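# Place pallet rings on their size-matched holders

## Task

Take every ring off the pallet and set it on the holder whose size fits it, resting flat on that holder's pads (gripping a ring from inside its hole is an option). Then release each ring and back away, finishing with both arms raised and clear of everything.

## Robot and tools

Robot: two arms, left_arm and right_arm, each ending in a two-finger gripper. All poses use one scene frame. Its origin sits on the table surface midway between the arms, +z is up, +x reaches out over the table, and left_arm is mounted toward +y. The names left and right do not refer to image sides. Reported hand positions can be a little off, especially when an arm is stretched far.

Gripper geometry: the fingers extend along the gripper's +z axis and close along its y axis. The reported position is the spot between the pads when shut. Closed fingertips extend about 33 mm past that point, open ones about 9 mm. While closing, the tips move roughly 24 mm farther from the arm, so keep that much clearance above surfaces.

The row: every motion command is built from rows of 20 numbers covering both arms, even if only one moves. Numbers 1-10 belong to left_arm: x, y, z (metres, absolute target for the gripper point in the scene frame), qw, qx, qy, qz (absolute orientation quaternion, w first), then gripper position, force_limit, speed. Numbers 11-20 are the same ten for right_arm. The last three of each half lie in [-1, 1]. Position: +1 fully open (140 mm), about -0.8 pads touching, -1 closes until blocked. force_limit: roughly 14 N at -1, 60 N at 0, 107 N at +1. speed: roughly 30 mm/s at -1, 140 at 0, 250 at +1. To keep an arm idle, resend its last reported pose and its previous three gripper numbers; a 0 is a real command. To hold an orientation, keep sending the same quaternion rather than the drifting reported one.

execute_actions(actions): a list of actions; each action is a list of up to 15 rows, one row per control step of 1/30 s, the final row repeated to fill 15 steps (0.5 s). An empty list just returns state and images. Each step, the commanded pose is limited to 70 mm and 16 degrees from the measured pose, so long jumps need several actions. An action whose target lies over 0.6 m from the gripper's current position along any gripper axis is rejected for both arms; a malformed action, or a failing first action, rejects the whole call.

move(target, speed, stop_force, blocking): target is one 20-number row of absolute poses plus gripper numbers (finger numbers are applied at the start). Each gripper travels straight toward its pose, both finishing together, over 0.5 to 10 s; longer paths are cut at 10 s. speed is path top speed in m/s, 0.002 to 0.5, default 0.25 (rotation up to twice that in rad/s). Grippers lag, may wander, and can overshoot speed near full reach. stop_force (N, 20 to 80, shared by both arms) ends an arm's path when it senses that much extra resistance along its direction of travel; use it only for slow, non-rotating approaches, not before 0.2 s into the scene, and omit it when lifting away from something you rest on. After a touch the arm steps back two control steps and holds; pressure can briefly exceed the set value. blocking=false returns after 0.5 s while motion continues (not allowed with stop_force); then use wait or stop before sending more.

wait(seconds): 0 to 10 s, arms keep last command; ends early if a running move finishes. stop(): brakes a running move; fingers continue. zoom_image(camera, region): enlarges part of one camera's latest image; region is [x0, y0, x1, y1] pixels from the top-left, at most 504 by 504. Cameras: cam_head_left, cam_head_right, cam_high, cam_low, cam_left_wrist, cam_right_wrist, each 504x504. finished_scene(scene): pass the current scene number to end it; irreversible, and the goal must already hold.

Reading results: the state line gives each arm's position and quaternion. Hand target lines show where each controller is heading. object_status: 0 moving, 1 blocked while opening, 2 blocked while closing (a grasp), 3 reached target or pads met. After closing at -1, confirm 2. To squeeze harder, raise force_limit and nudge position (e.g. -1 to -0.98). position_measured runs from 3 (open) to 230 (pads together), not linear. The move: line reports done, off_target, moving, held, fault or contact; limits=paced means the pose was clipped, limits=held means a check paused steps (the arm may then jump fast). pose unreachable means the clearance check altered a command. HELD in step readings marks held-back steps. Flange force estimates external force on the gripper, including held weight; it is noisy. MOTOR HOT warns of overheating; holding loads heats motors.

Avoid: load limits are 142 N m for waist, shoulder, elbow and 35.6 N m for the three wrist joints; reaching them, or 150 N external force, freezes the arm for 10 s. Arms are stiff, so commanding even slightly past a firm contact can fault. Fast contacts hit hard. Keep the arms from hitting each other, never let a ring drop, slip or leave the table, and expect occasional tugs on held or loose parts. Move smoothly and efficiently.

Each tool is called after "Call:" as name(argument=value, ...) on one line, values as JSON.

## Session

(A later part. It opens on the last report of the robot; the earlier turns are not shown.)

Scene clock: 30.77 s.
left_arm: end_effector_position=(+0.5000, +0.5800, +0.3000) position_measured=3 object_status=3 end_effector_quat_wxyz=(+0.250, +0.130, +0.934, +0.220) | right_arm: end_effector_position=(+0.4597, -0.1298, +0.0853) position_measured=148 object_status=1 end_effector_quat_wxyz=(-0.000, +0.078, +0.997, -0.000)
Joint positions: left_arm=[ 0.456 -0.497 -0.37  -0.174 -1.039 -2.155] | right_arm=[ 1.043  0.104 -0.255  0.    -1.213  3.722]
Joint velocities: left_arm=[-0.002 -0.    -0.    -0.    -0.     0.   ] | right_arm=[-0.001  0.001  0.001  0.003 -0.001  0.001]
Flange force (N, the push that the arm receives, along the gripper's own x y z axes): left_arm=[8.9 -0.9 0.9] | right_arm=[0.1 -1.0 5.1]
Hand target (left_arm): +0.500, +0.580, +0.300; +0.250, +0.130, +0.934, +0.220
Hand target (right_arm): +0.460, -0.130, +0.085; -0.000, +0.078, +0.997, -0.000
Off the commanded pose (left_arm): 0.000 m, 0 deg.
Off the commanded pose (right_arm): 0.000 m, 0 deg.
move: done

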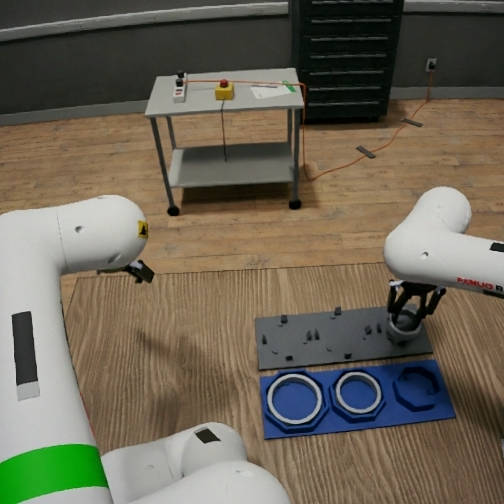

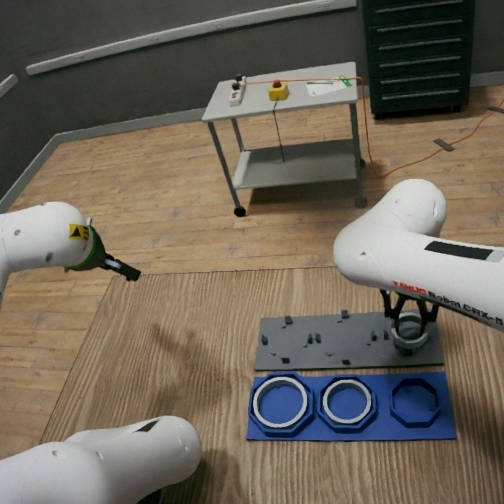

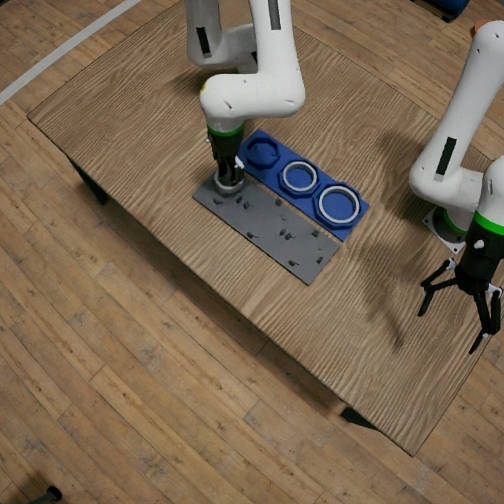

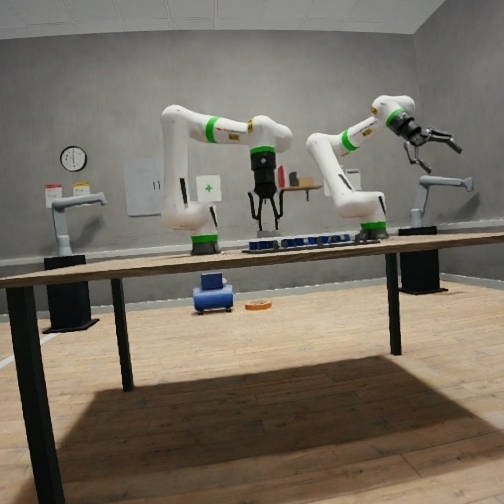

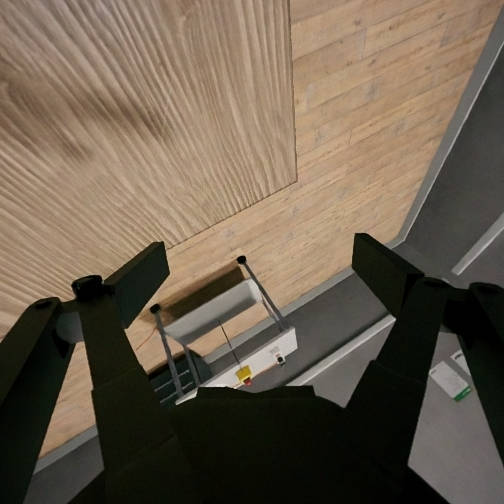

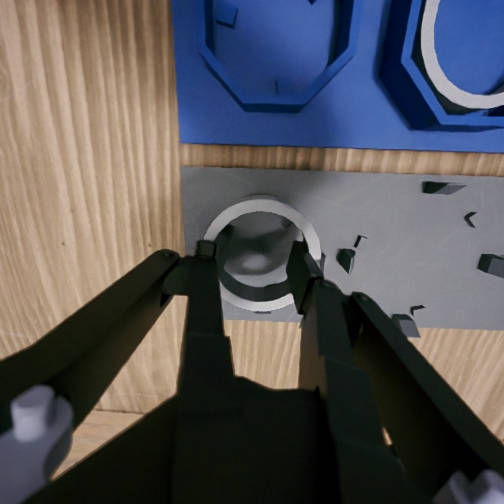

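Call:
move(target=[0.50,0.58,0.30,0.25,0.13,0.934,0.22,1,0,0,0.48,-0.13,0.075,0,0.078,0.997,0,1,0.3,-0.8], speed=0.05)

Call:
zoom_image(camera="cam_right_wrist", region=[140,130,400,390])

Call:
zoom_image(camera="cam_high", region=[185,150,265,220])

Call:
zoom_image(camera="cam_head_right", region=[360,290,450,370])

Scene clock: 33.17 s.
left_arm: end_effector_position=(+0.5000, +0.5800, +0.3000) position_measured=3 object_status=3 end_effector_quat_wxyz=(+0.250, +0.130, +0.934, +0.220) | right_arm: end_effector_position=(+0.4800, -0.1299, +0.0750) position_measured=148 object_status=1 end_effector_quat_wxyz=(-0.000, +0.078, +0.997, -0.000)
Joint positions: left_arm=[ 0.456 -0.497 -0.37  -0.174 -1.039 -2.155] | right_arm=[ 1.01   0.155 -0.222  0.    -1.193  3.755]
Joint velocities: left_arm=[ 0.001  0.001 -0.     0.    -0.    -0.   ] | right_arm=[-0.002  0.     0.001  0.001  0.     0.001]
Flange force (N, the push that the arm receives, along the gripper's own x y z axes): left_arm=[5.5 -3.3 1.3] | right_arm=[-3.9 1.1 3.9]
Hand target (left_arm): +0.500, +0.580, +0.300; +0.250, +0.130, +0.934, +0.220
Hand target (right_arm): +0.480, -0.130, +0.075; -0.000, +0.078, +0.997, -0.000
Off the commanded pose (left_arm): 0.000 m, 0 deg.
Off the commanded pose (right_arm): 0.000 m, 0 deg.
move: done

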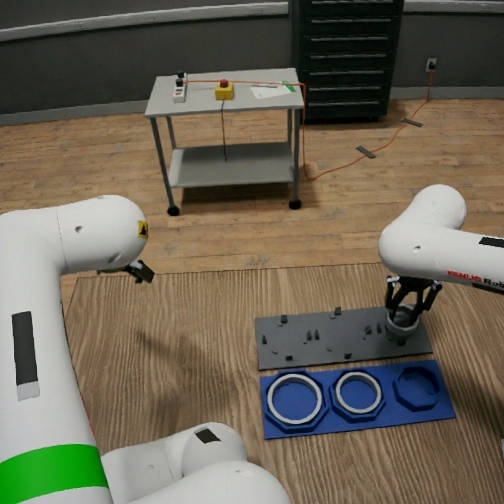

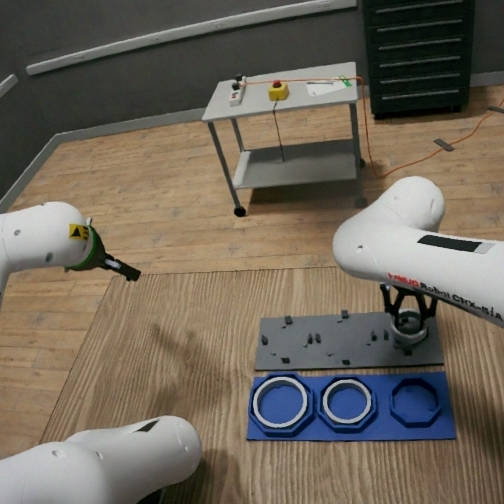

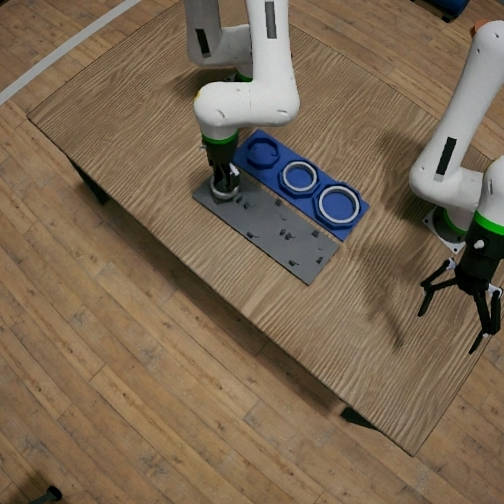

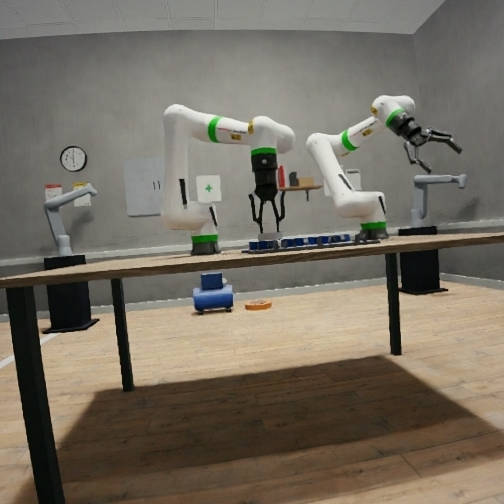

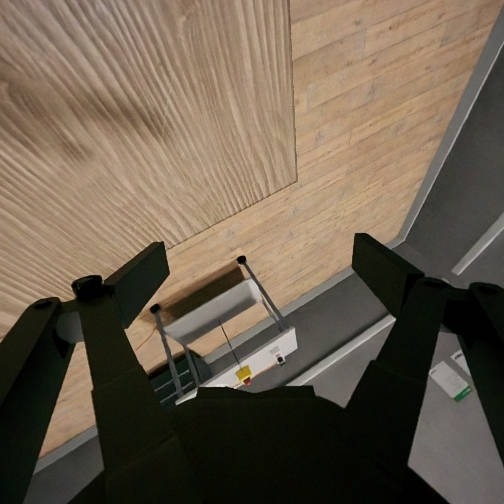

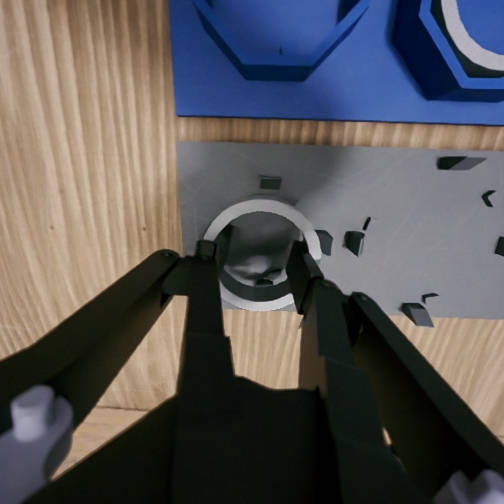

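Region (140, 130, 400, 390) of cam_right_wrist's 504x504 image, scaled by 1.938, with more detail than that image has.

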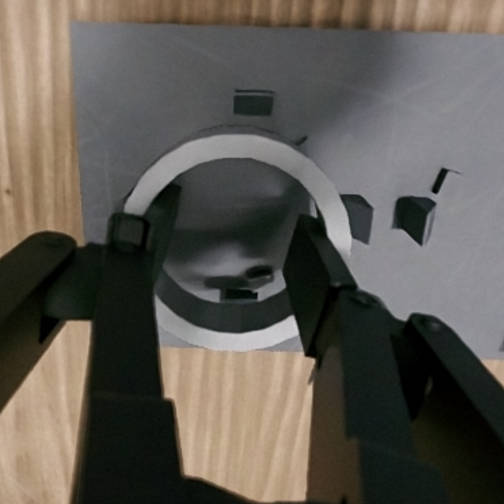

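Region (185, 150, 265, 220) of cam_high's 504x504 image, scaled by 6.300, with more detail than that image has; it fills the top 441 rows of this view, and the rest is white.

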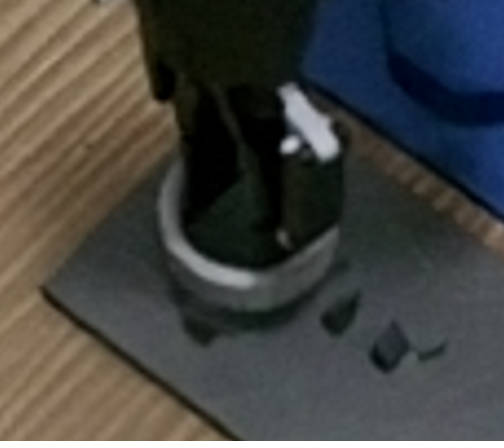

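Region (360, 290, 450, 370) of cam_head_right's 504x504 image, scaled by 5.600, with more detail than that image has.

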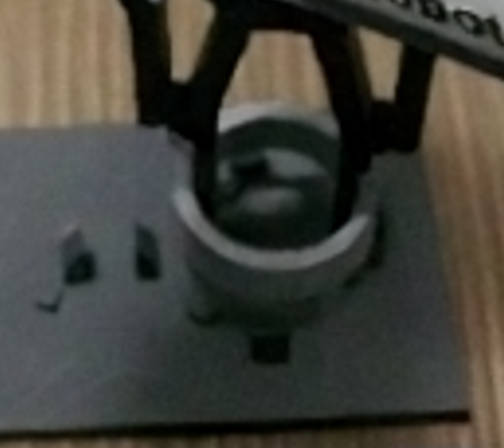

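Call:
move(target=[0.50,0.58,0.30,0.25,0.13,0.934,0.22,1,0,0,0.478,-0.127,0.064,0,0.078,0.997,0,1,0.3,-0.8], speed=0.02)

Call:
move(target=[0.50,0.58,0.30,0.25,0.13,0.934,0.22,1,0,0,0.478,-0.127,0.043,0,0.078,0.997,0,1,0.3,-0.8], speed=0.004, stop_force=20)

Call:
zoom_image(camera="cam_right_wrist", region=[140,130,400,390])

Call:
zoom_image(camera="cam_head_right", region=[360,290,450,370])

Scene clock: 35.87 s.
left_arm: end_effector_position=(+0.5000, +0.5800, +0.3000) position_measured=3 object_status=3 end_effector_quat_wxyz=(+0.250, +0.130, +0.934, +0.220) | right_arm: end_effector_position=(+0.4780, -0.1270, +0.0640) position_measured=148 object_status=1 end_effector_quat_wxyz=(-0.000, +0.078, +0.997, +0.000)
Joint positions: left_arm=[ 0.456 -0.497 -0.37  -0.173 -1.039 -2.155] | right_arm=[ 1.017  0.165 -0.238 -0.    -1.167  3.748]
Joint velocities: left_arm=[-0. -0. -0. -0. -0.  0.] | right_arm=[-0.001  0.001 -0.001 -0.001 -0.    -0.   ]
Flange force (N, the push that the arm receives, along the gripper's own x y z axes): left_arm=[4.9 -5.9 2.6] | right_arm=[-4.0 1.4 4.1]
Hand target (left_arm): +0.500, +0.580, +0.300; +0.250, +0.130, +0.934, +0.220
Hand target (right_arm): +0.478, -0.127, +0.064; -0.000, +0.078, +0.997, +0.000
Off the commanded pose (left_arm): 0.000 m, 0 deg.
Off the commanded pose (right_arm): 0.000 m, 0 deg.
move: done

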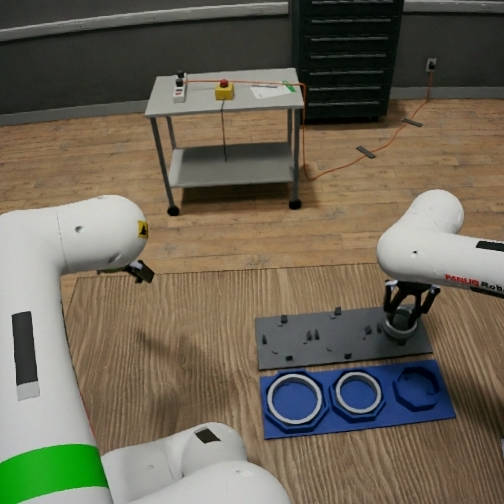

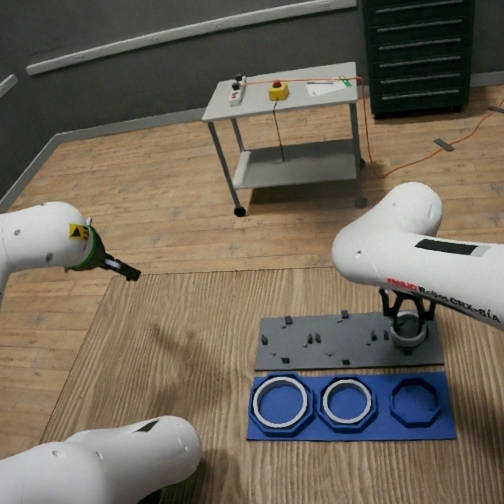

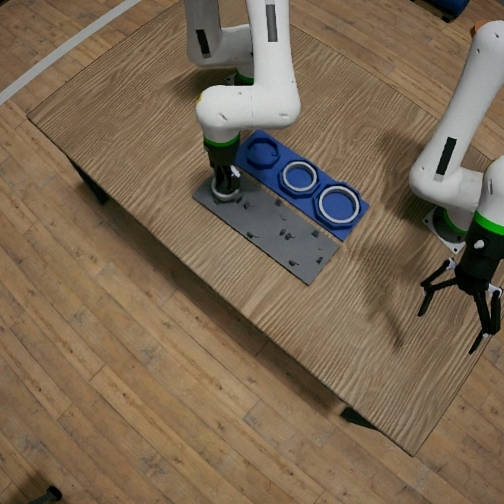

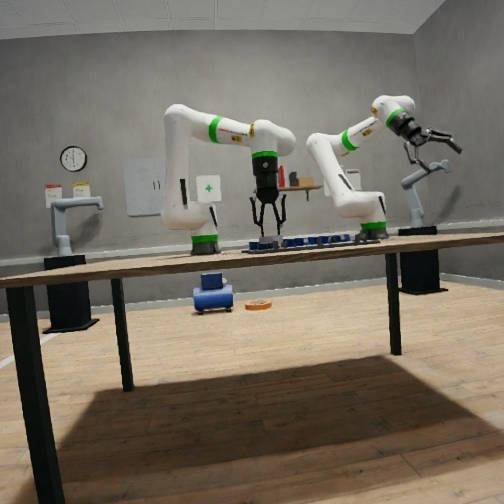

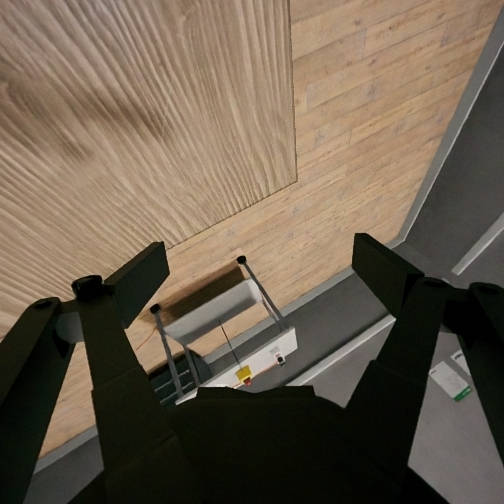

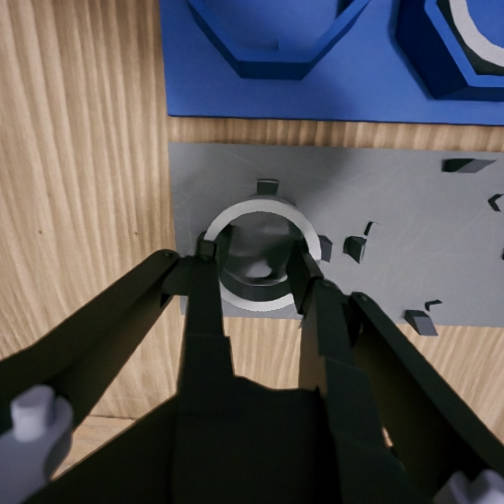

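Scene clock: 38.10 s.
left_arm: end_effector_position=(+0.5000, +0.5800, +0.3000) position_measured=3 object_status=3 end_effector_quat_wxyz=(+0.250, +0.130, +0.934, +0.220) | right_arm: end_effector_position=(+0.4781, -0.1267, +0.0563) position_measured=148 object_status=1 end_effector_quat_wxyz=(+0.000, +0.078, +0.997, +0.000)
Joint positions: left_arm=[ 0.456 -0.497 -0.37  -0.173 -1.039 -2.155] | right_arm=[ 1.017  0.173 -0.249 -0.    -1.148  3.748]
Joint velocities: left_arm=[-0. -0. -0.  0. -0.  0.] | right_arm=[-0.    -0.     0.002  0.001 -0.005  0.001]
Flange force (N, the push that the arm receives, along the gripper's own x y z axes): left_arm=[4.1 -3.9 2.8] | right_arm=[0.4 21.3 -9.0]
Hand target (left_arm): +0.500, +0.580, +0.300; +0.250, +0.130, +0.934, +0.220
Hand target (right_arm): +0.478, -0.127, +0.056; +0.000, +0.078, +0.997, +0.000
Off the commanded pose (left_arm): 0.000 m, 0 deg.
Off the commanded pose (right_arm): 0.013 m, 0 deg.
move: contact (right_arm)

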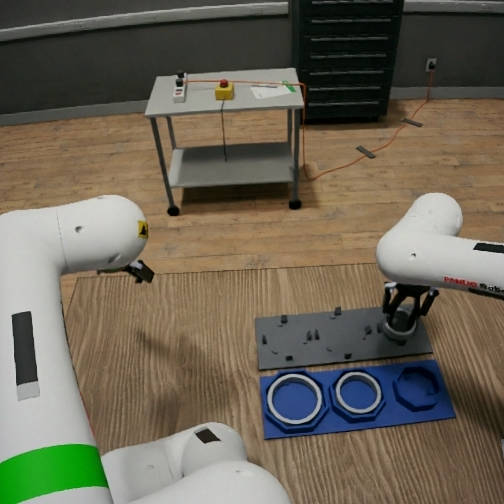

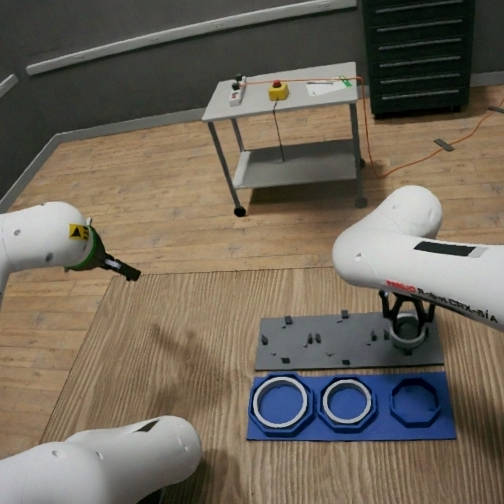

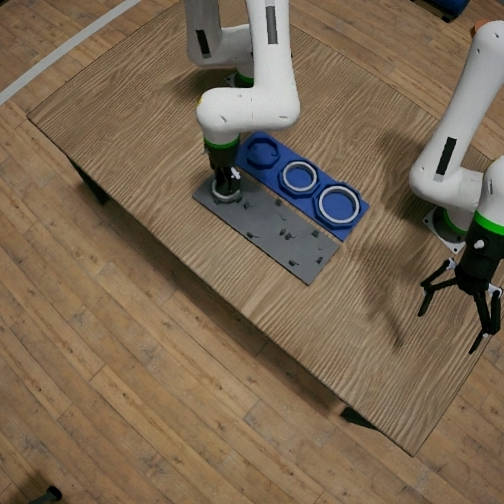

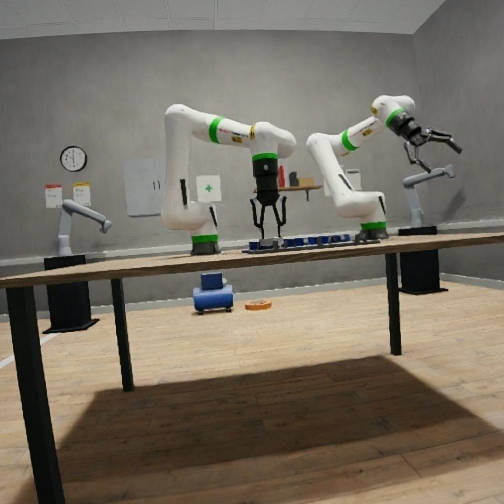

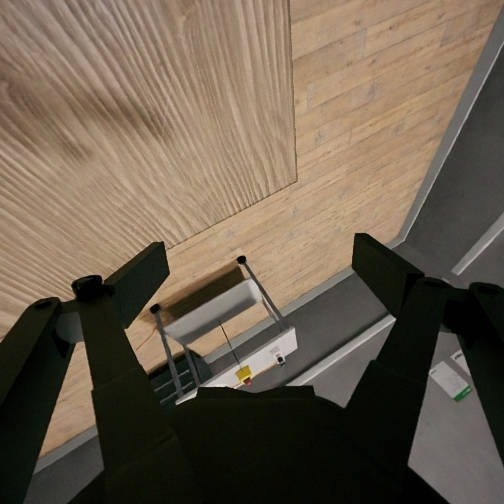

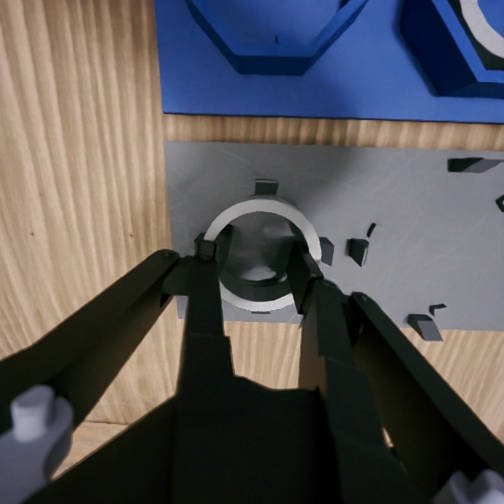

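Region (140, 130, 400, 390) of cam_right_wrist's 504x504 image, scaled by 1.938, with more detail than that image has.

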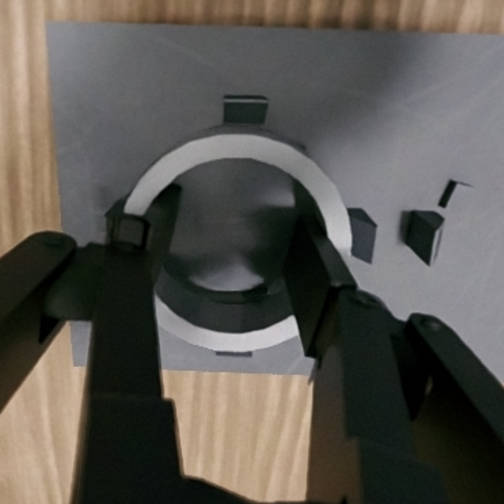

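Region (360, 290, 450, 370) of cam_head_right's 504x504 image, scaled by 5.600, with more detail than that image has.

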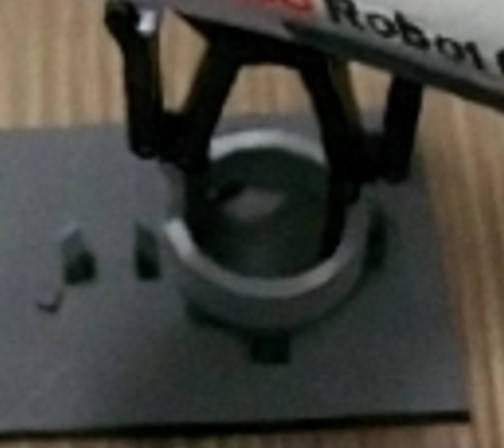

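Force feedback guides well.

Call:
move(target=[0.50,0.58,0.30,0.25,0.13,0.934,0.22,1,0,0,0.478,-0.1245,0.0565,0,0.078,0.997,0,1,0.3,-0.8], speed=0.01)

Call:
move(target=[0.50,0.58,0.30,0.25,0.13,0.934,0.22,1,0,0,0.478,-0.1245,0.042,0,0.078,0.997,0,1,0.3,-0.8], speed=0.004, stop_force=20)

Scene clock: 39.67 s.
left_arm: end_effector_position=(+0.5000, +0.5800, +0.3000) position_measured=3 object_status=3 end_effector_quat_wxyz=(+0.250, +0.130, +0.934, +0.220) | right_arm: end_effector_position=(+0.4780, -0.1245, +0.0565) position_measured=148 object_status=1 end_effector_quat_wxyz=(-0.000, +0.078, +0.997, +0.000)
Joint positions: left_arm=[ 0.456 -0.497 -0.37  -0.173 -1.039 -2.155] | right_arm=[ 1.021  0.176 -0.245 -0.    -1.15   3.744]
Joint velocities: left_arm=[-0.  0.  0.  0.  0. -0.] | right_arm=[-0.    -0.    -0.     0.002  0.001 -0.001]
Flange force (N, the push that the arm receives, along the gripper's own x y z axes): left_arm=[5.8 -3.4 -1.3] | right_arm=[-3.8 1.3 4.8]
Hand target (left_arm): +0.500, +0.580, +0.300; +0.250, +0.130, +0.934, +0.220
Hand target (right_arm): +0.478, -0.124, +0.057; +0.000, +0.078, +0.997, +0.000
Off the commanded pose (left_arm): 0.000 m, 0 deg.
Off the commanded pose (right_arm): 0.000 m, 0 deg.
move: done

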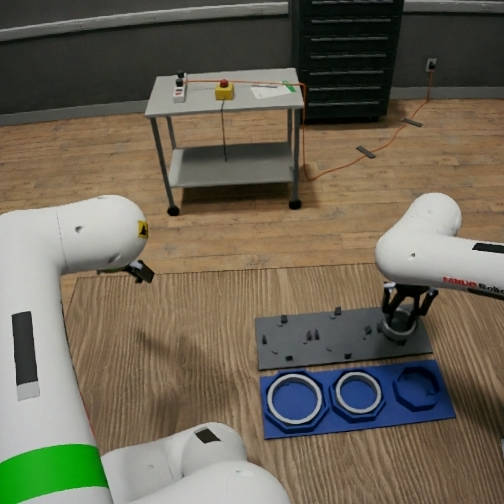

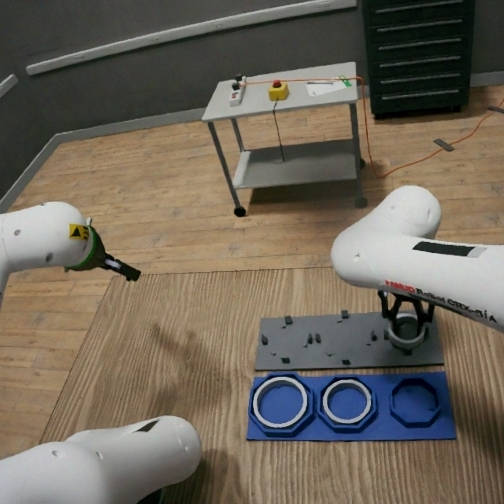

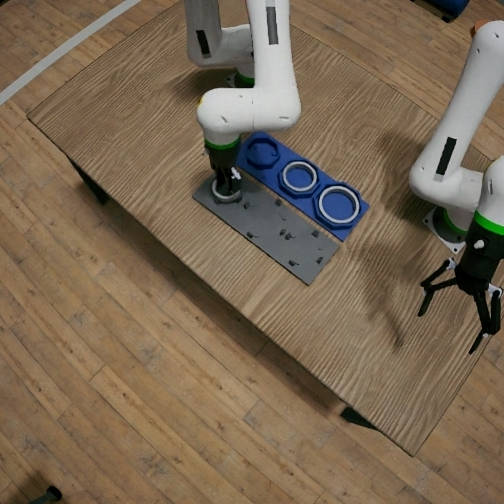

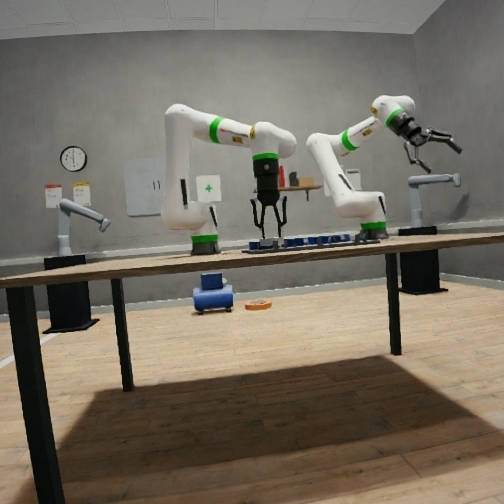

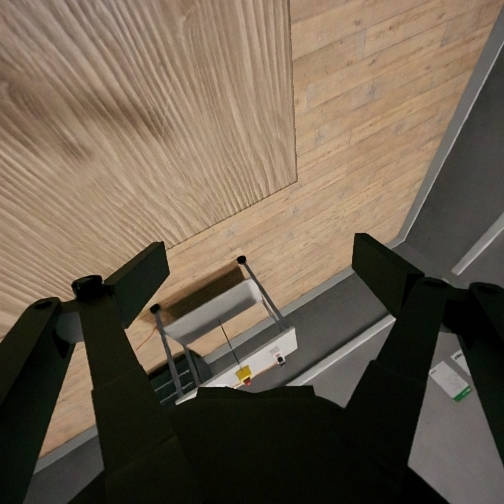

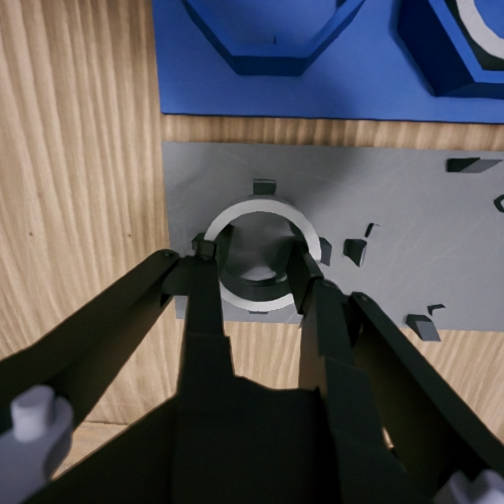

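Scene clock: 41.83 s.
left_arm: end_effector_position=(+0.5000, +0.5800, +0.3000) position_measured=3 object_status=3 end_effector_quat_wxyz=(+0.250, +0.130, +0.934, +0.220) | right_arm: end_effector_position=(+0.4781, -0.1244, +0.0491) position_measured=148 object_status=1 end_effector_quat_wxyz=(+0.000, +0.078, +0.997, +0.000)
Joint positions: left_arm=[ 0.456 -0.497 -0.37  -0.173 -1.039 -2.155] | right_arm=[ 1.021  0.184 -0.255  0.    -1.132  3.744]
Joint velocities: left_arm=[ 0.  0. -0.  0. -0.  0.] | right_arm=[0.    0.    0.005 0.001 0.    0.   ]
Flange force (N, the push that the arm receives, along the gripper's own x y z axes): left_arm=[9.2 -0.5 0.2] | right_arm=[5.3 -4.1 -36.0]
Hand target (left_arm): +0.500, +0.580, +0.300; +0.250, +0.130, +0.934, +0.220
Hand target (right_arm): +0.478, -0.124, +0.049; +0.000, +0.078, +0.997, +0.000
Off the commanded pose (left_arm): 0.000 m, 0 deg.
Off the commanded pose (right_arm): 0.007 m, 0 deg.
move: contact (right_arm)

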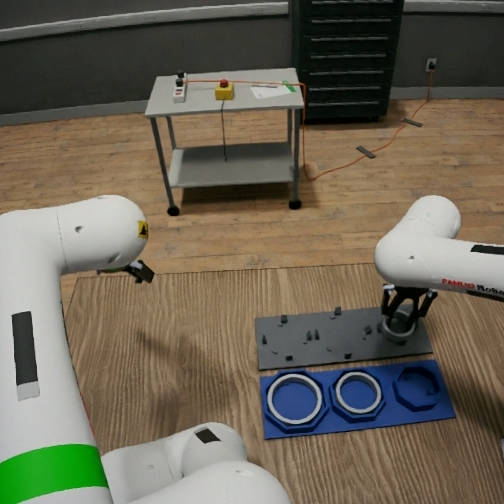

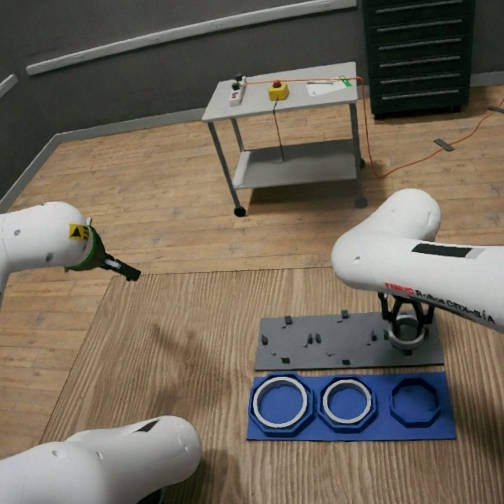

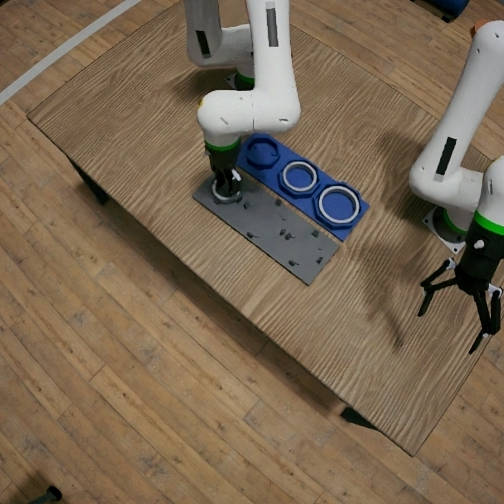

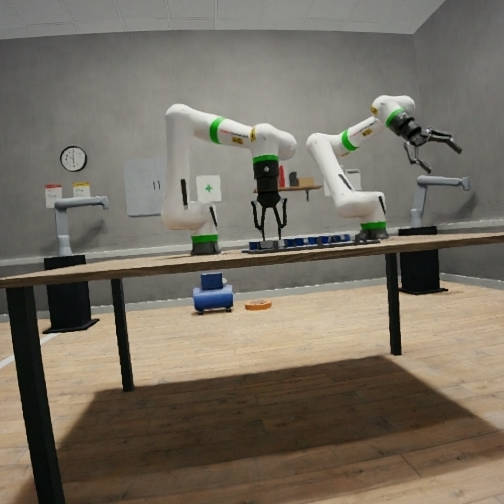

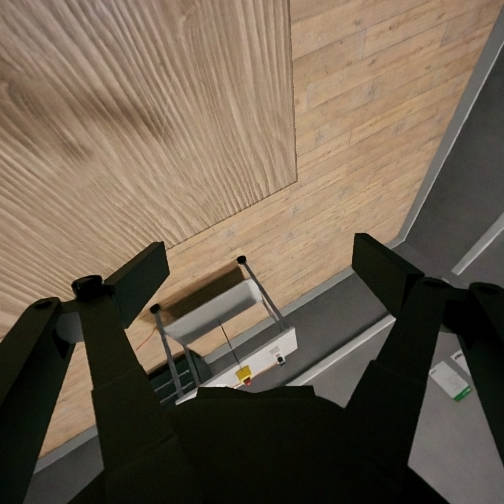

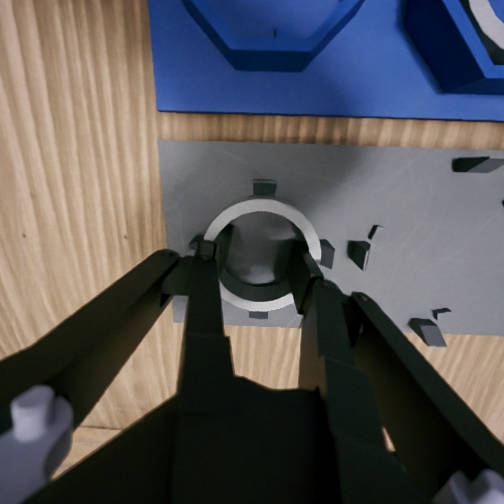

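Call:
move(target=[0.50,0.58,0.30,0.25,0.13,0.934,0.22,1,0,0,0.478,-0.1245,0.0493,0,0.078,0.997,0,-0.4,0.3,0])

Call:
move(target=[0.50,0.58,0.30,0.25,0.13,0.934,0.22,1,0,0,0.478,-0.1245,0.09,0,0.078,0.997,0,-0.4,0.3,0], speed=0.1)

Call:
move(target=[0.50,0.58,0.30,0.25,0.13,0.934,0.22,1,0,0,0.297,0.027,0.08,0,0.078,0.997,0,-0.15,0.3,0])

Scene clock: 43.53 s.
left_arm: end_effector_position=(+0.5000, +0.5800, +0.3000) position_measured=3 object_status=3 end_effector_quat_wxyz=(+0.250, +0.130, +0.934, +0.220) | right_arm: end_effector_position=(+0.4780, -0.1245, +0.0493) position_measured=179 object_status=3 end_effector_quat_wxyz=(+0.000, +0.078, +0.997, -0.000)
Joint positions: left_arm=[ 0.456 -0.497 -0.37  -0.173 -1.039 -2.155] | right_arm=[ 1.021  0.183 -0.254  0.    -1.133  3.744]
Joint velocities: left_arm=[ 0.    -0.001 -0.     0.    -0.    -0.   ] | right_arm=[ 0.001 -0.     0.001 -0.    -0.001 -0.001]
Flange force (N, the push that the arm receives, along the gripper's own x y z axes): left_arm=[5.1 -5.5 1.7] | right_arm=[-2.7 1.3 0.1]
Hand target (left_arm): +0.500, +0.580, +0.300; +0.250, +0.130, +0.934, +0.220
Hand target (right_arm): +0.478, -0.125, +0.049; -0.000, +0.078, +0.997, +0.000
Off the commanded pose (left_arm): 0.000 m, 0 deg.
Off the commanded pose (right_arm): 0.000 m, 0 deg.
move: done

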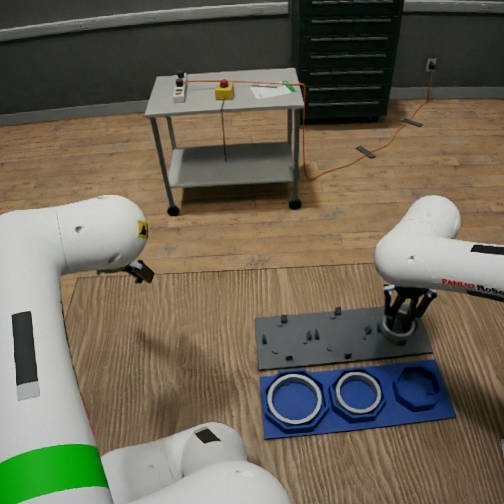

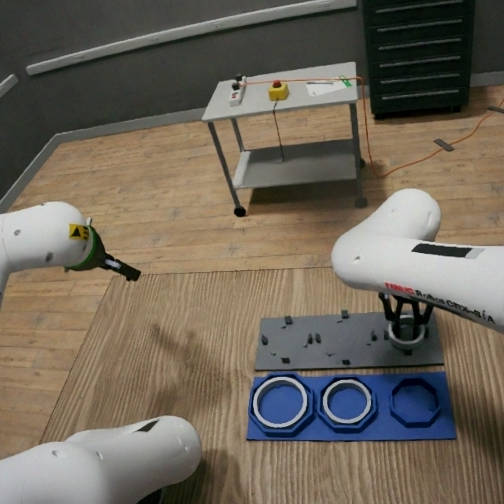

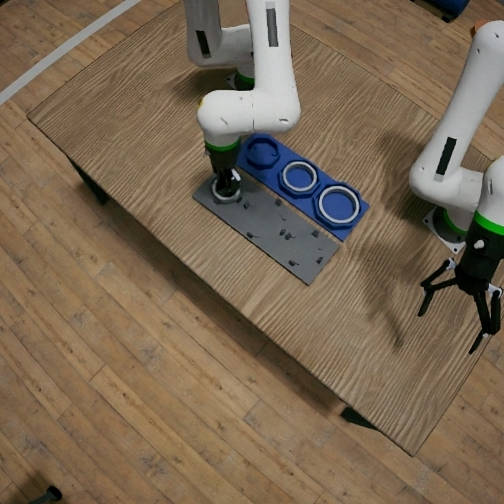

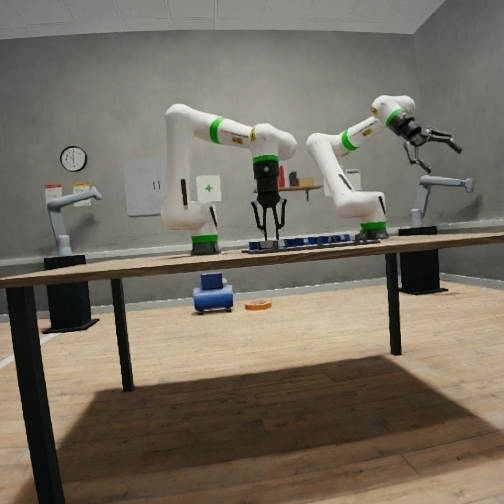

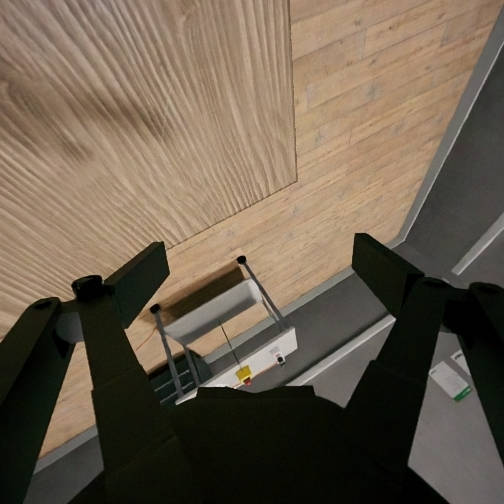

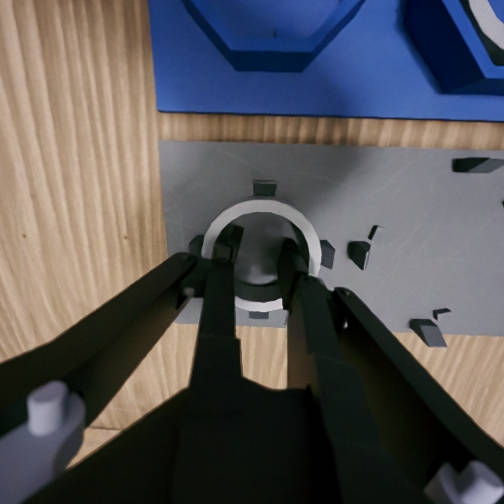

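Scene clock: 44.27 s.
left_arm: end_effector_position=(+0.5000, +0.5800, +0.3000) position_measured=3 object_status=3 end_effector_quat_wxyz=(+0.250, +0.130, +0.934, +0.220) | right_arm: end_effector_position=(+0.4780, -0.1246, +0.0900) position_measured=179 object_status=3 end_effector_quat_wxyz=(+0.000, +0.078, +0.997, -0.000)
Joint positions: left_arm=[ 0.456 -0.497 -0.37  -0.173 -1.039 -2.155] | right_arm=[ 1.021  0.145 -0.197  0.    -1.229  3.744]
Joint velocities: left_arm=[-0.     0.001  0.    -0.     0.    -0.   ] | right_arm=[-0.003  0.001  0.001  0.001 -0.001  0.001]
Flange force (N, the push that the arm receives, along the gripper's own x y z axes): left_arm=[9.9 -6.8 1.6] | right_arm=[-3.5 1.9 0.8]
Hand target (left_arm): +0.500, +0.580, +0.300; +0.250, +0.130, +0.934, +0.220
Hand target (right_arm): +0.478, -0.125, +0.090; +0.000, +0.078, +0.997, -0.000
Off the commanded pose (left_arm): 0.000 m, 0 deg.
Off the commanded pose (right_arm): 0.000 m, 0 deg.
move: done

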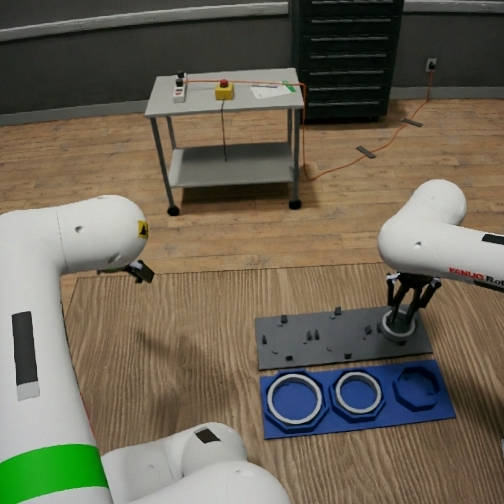

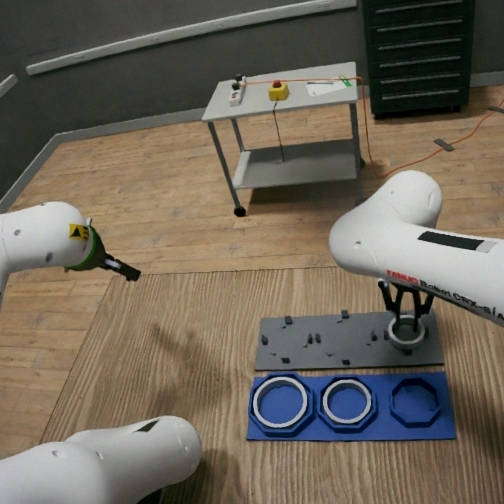

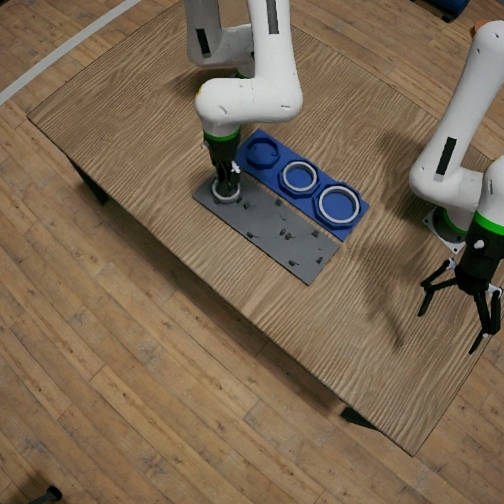

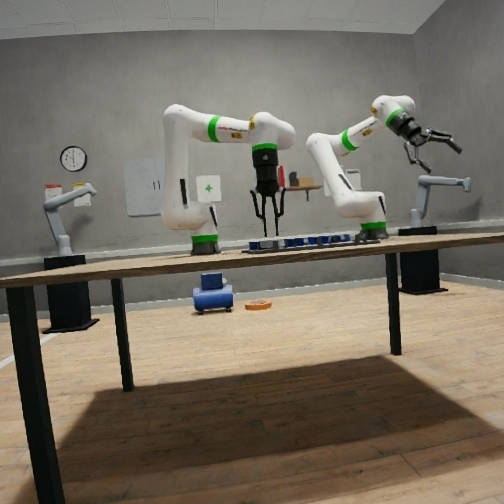

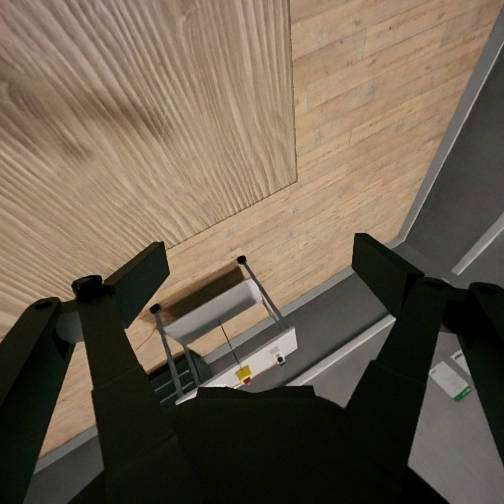

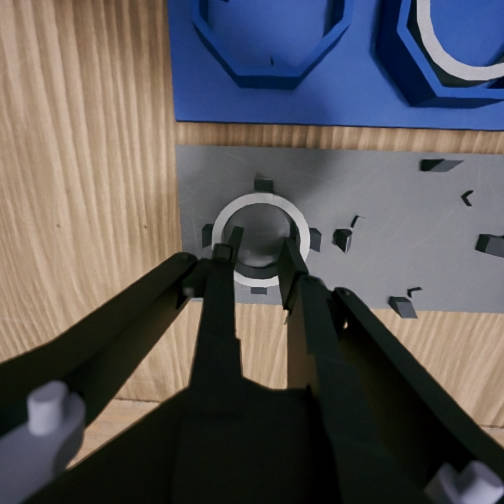

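Scene clock: 45.63 s.
left_arm: end_effector_position=(+0.5000, +0.5800, +0.3000) position_measured=3 object_status=3 end_effector_quat_wxyz=(+0.250, +0.130, +0.934, +0.220) | right_arm: end_effector_position=(+0.2970, +0.0268, +0.0800) position_measured=148 object_status=3 end_effector_quat_wxyz=(+0.000, +0.078, +0.997, +0.001)
Joint positions: left_arm=[ 0.456 -0.497 -0.37  -0.173 -1.039 -2.155] | right_arm=[ 1.537  0.103 -0.269 -0.    -1.197  3.228]
Joint velocities: left_arm=[ 0.001  0.     0.     0.     0.    -0.   ] | right_arm=[ 0.001 -0.    -0.     0.002 -0.    -0.001]
Flange force (N, the push that the arm receives, along the gripper's own x y z axes): left_arm=[2.5 -8.1 -1.7] | right_arm=[-3.8 2.7 1.1]
Hand target (left_arm): +0.500, +0.580, +0.300; +0.250, +0.130, +0.934, +0.220
Hand target (right_arm): +0.297, +0.027, +0.080; +0.000, +0.078, +0.997, +0.001
Off the commanded pose (left_arm): 0.000 m, 0 deg.
Off the commanded pose (right_arm): 0.000 m, 0 deg.
move: done

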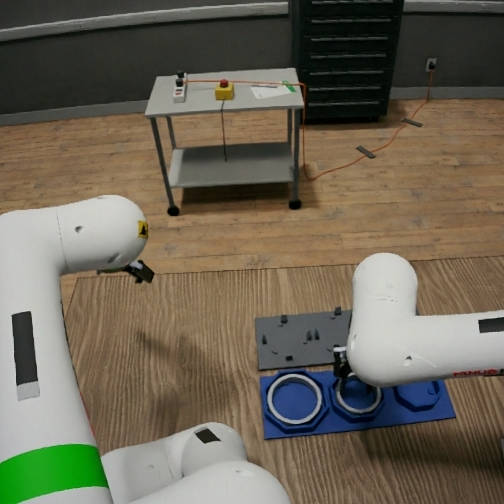

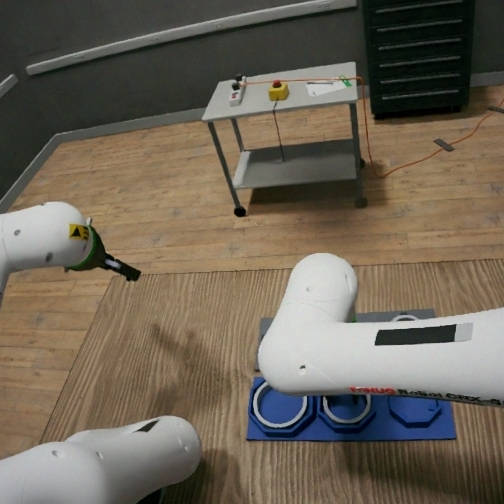

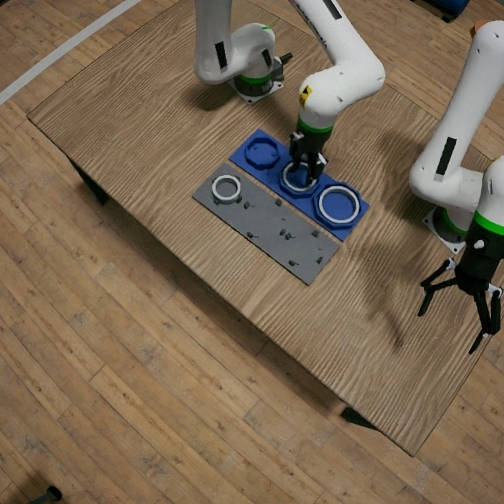

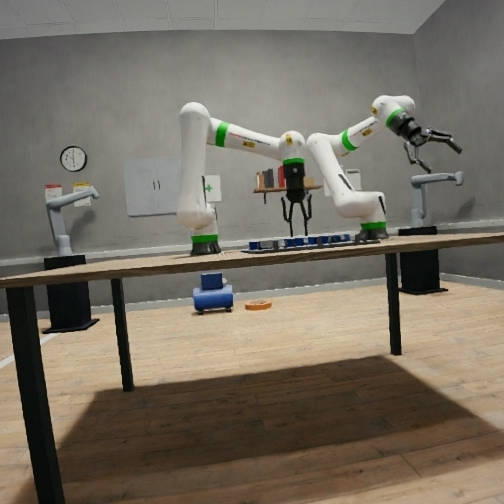

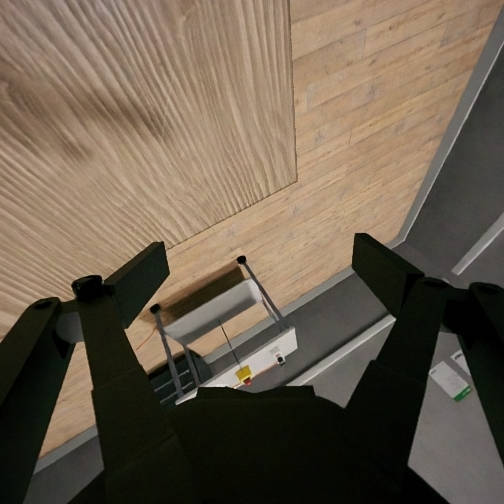

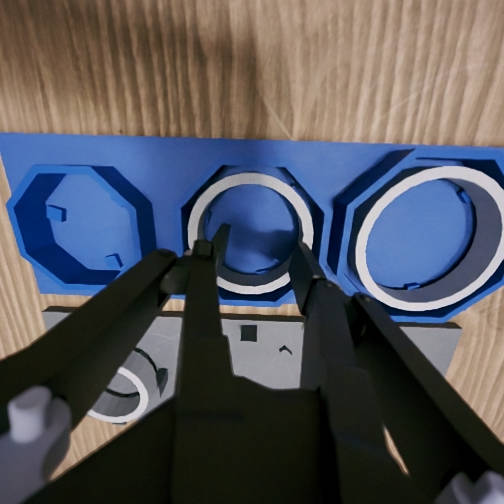

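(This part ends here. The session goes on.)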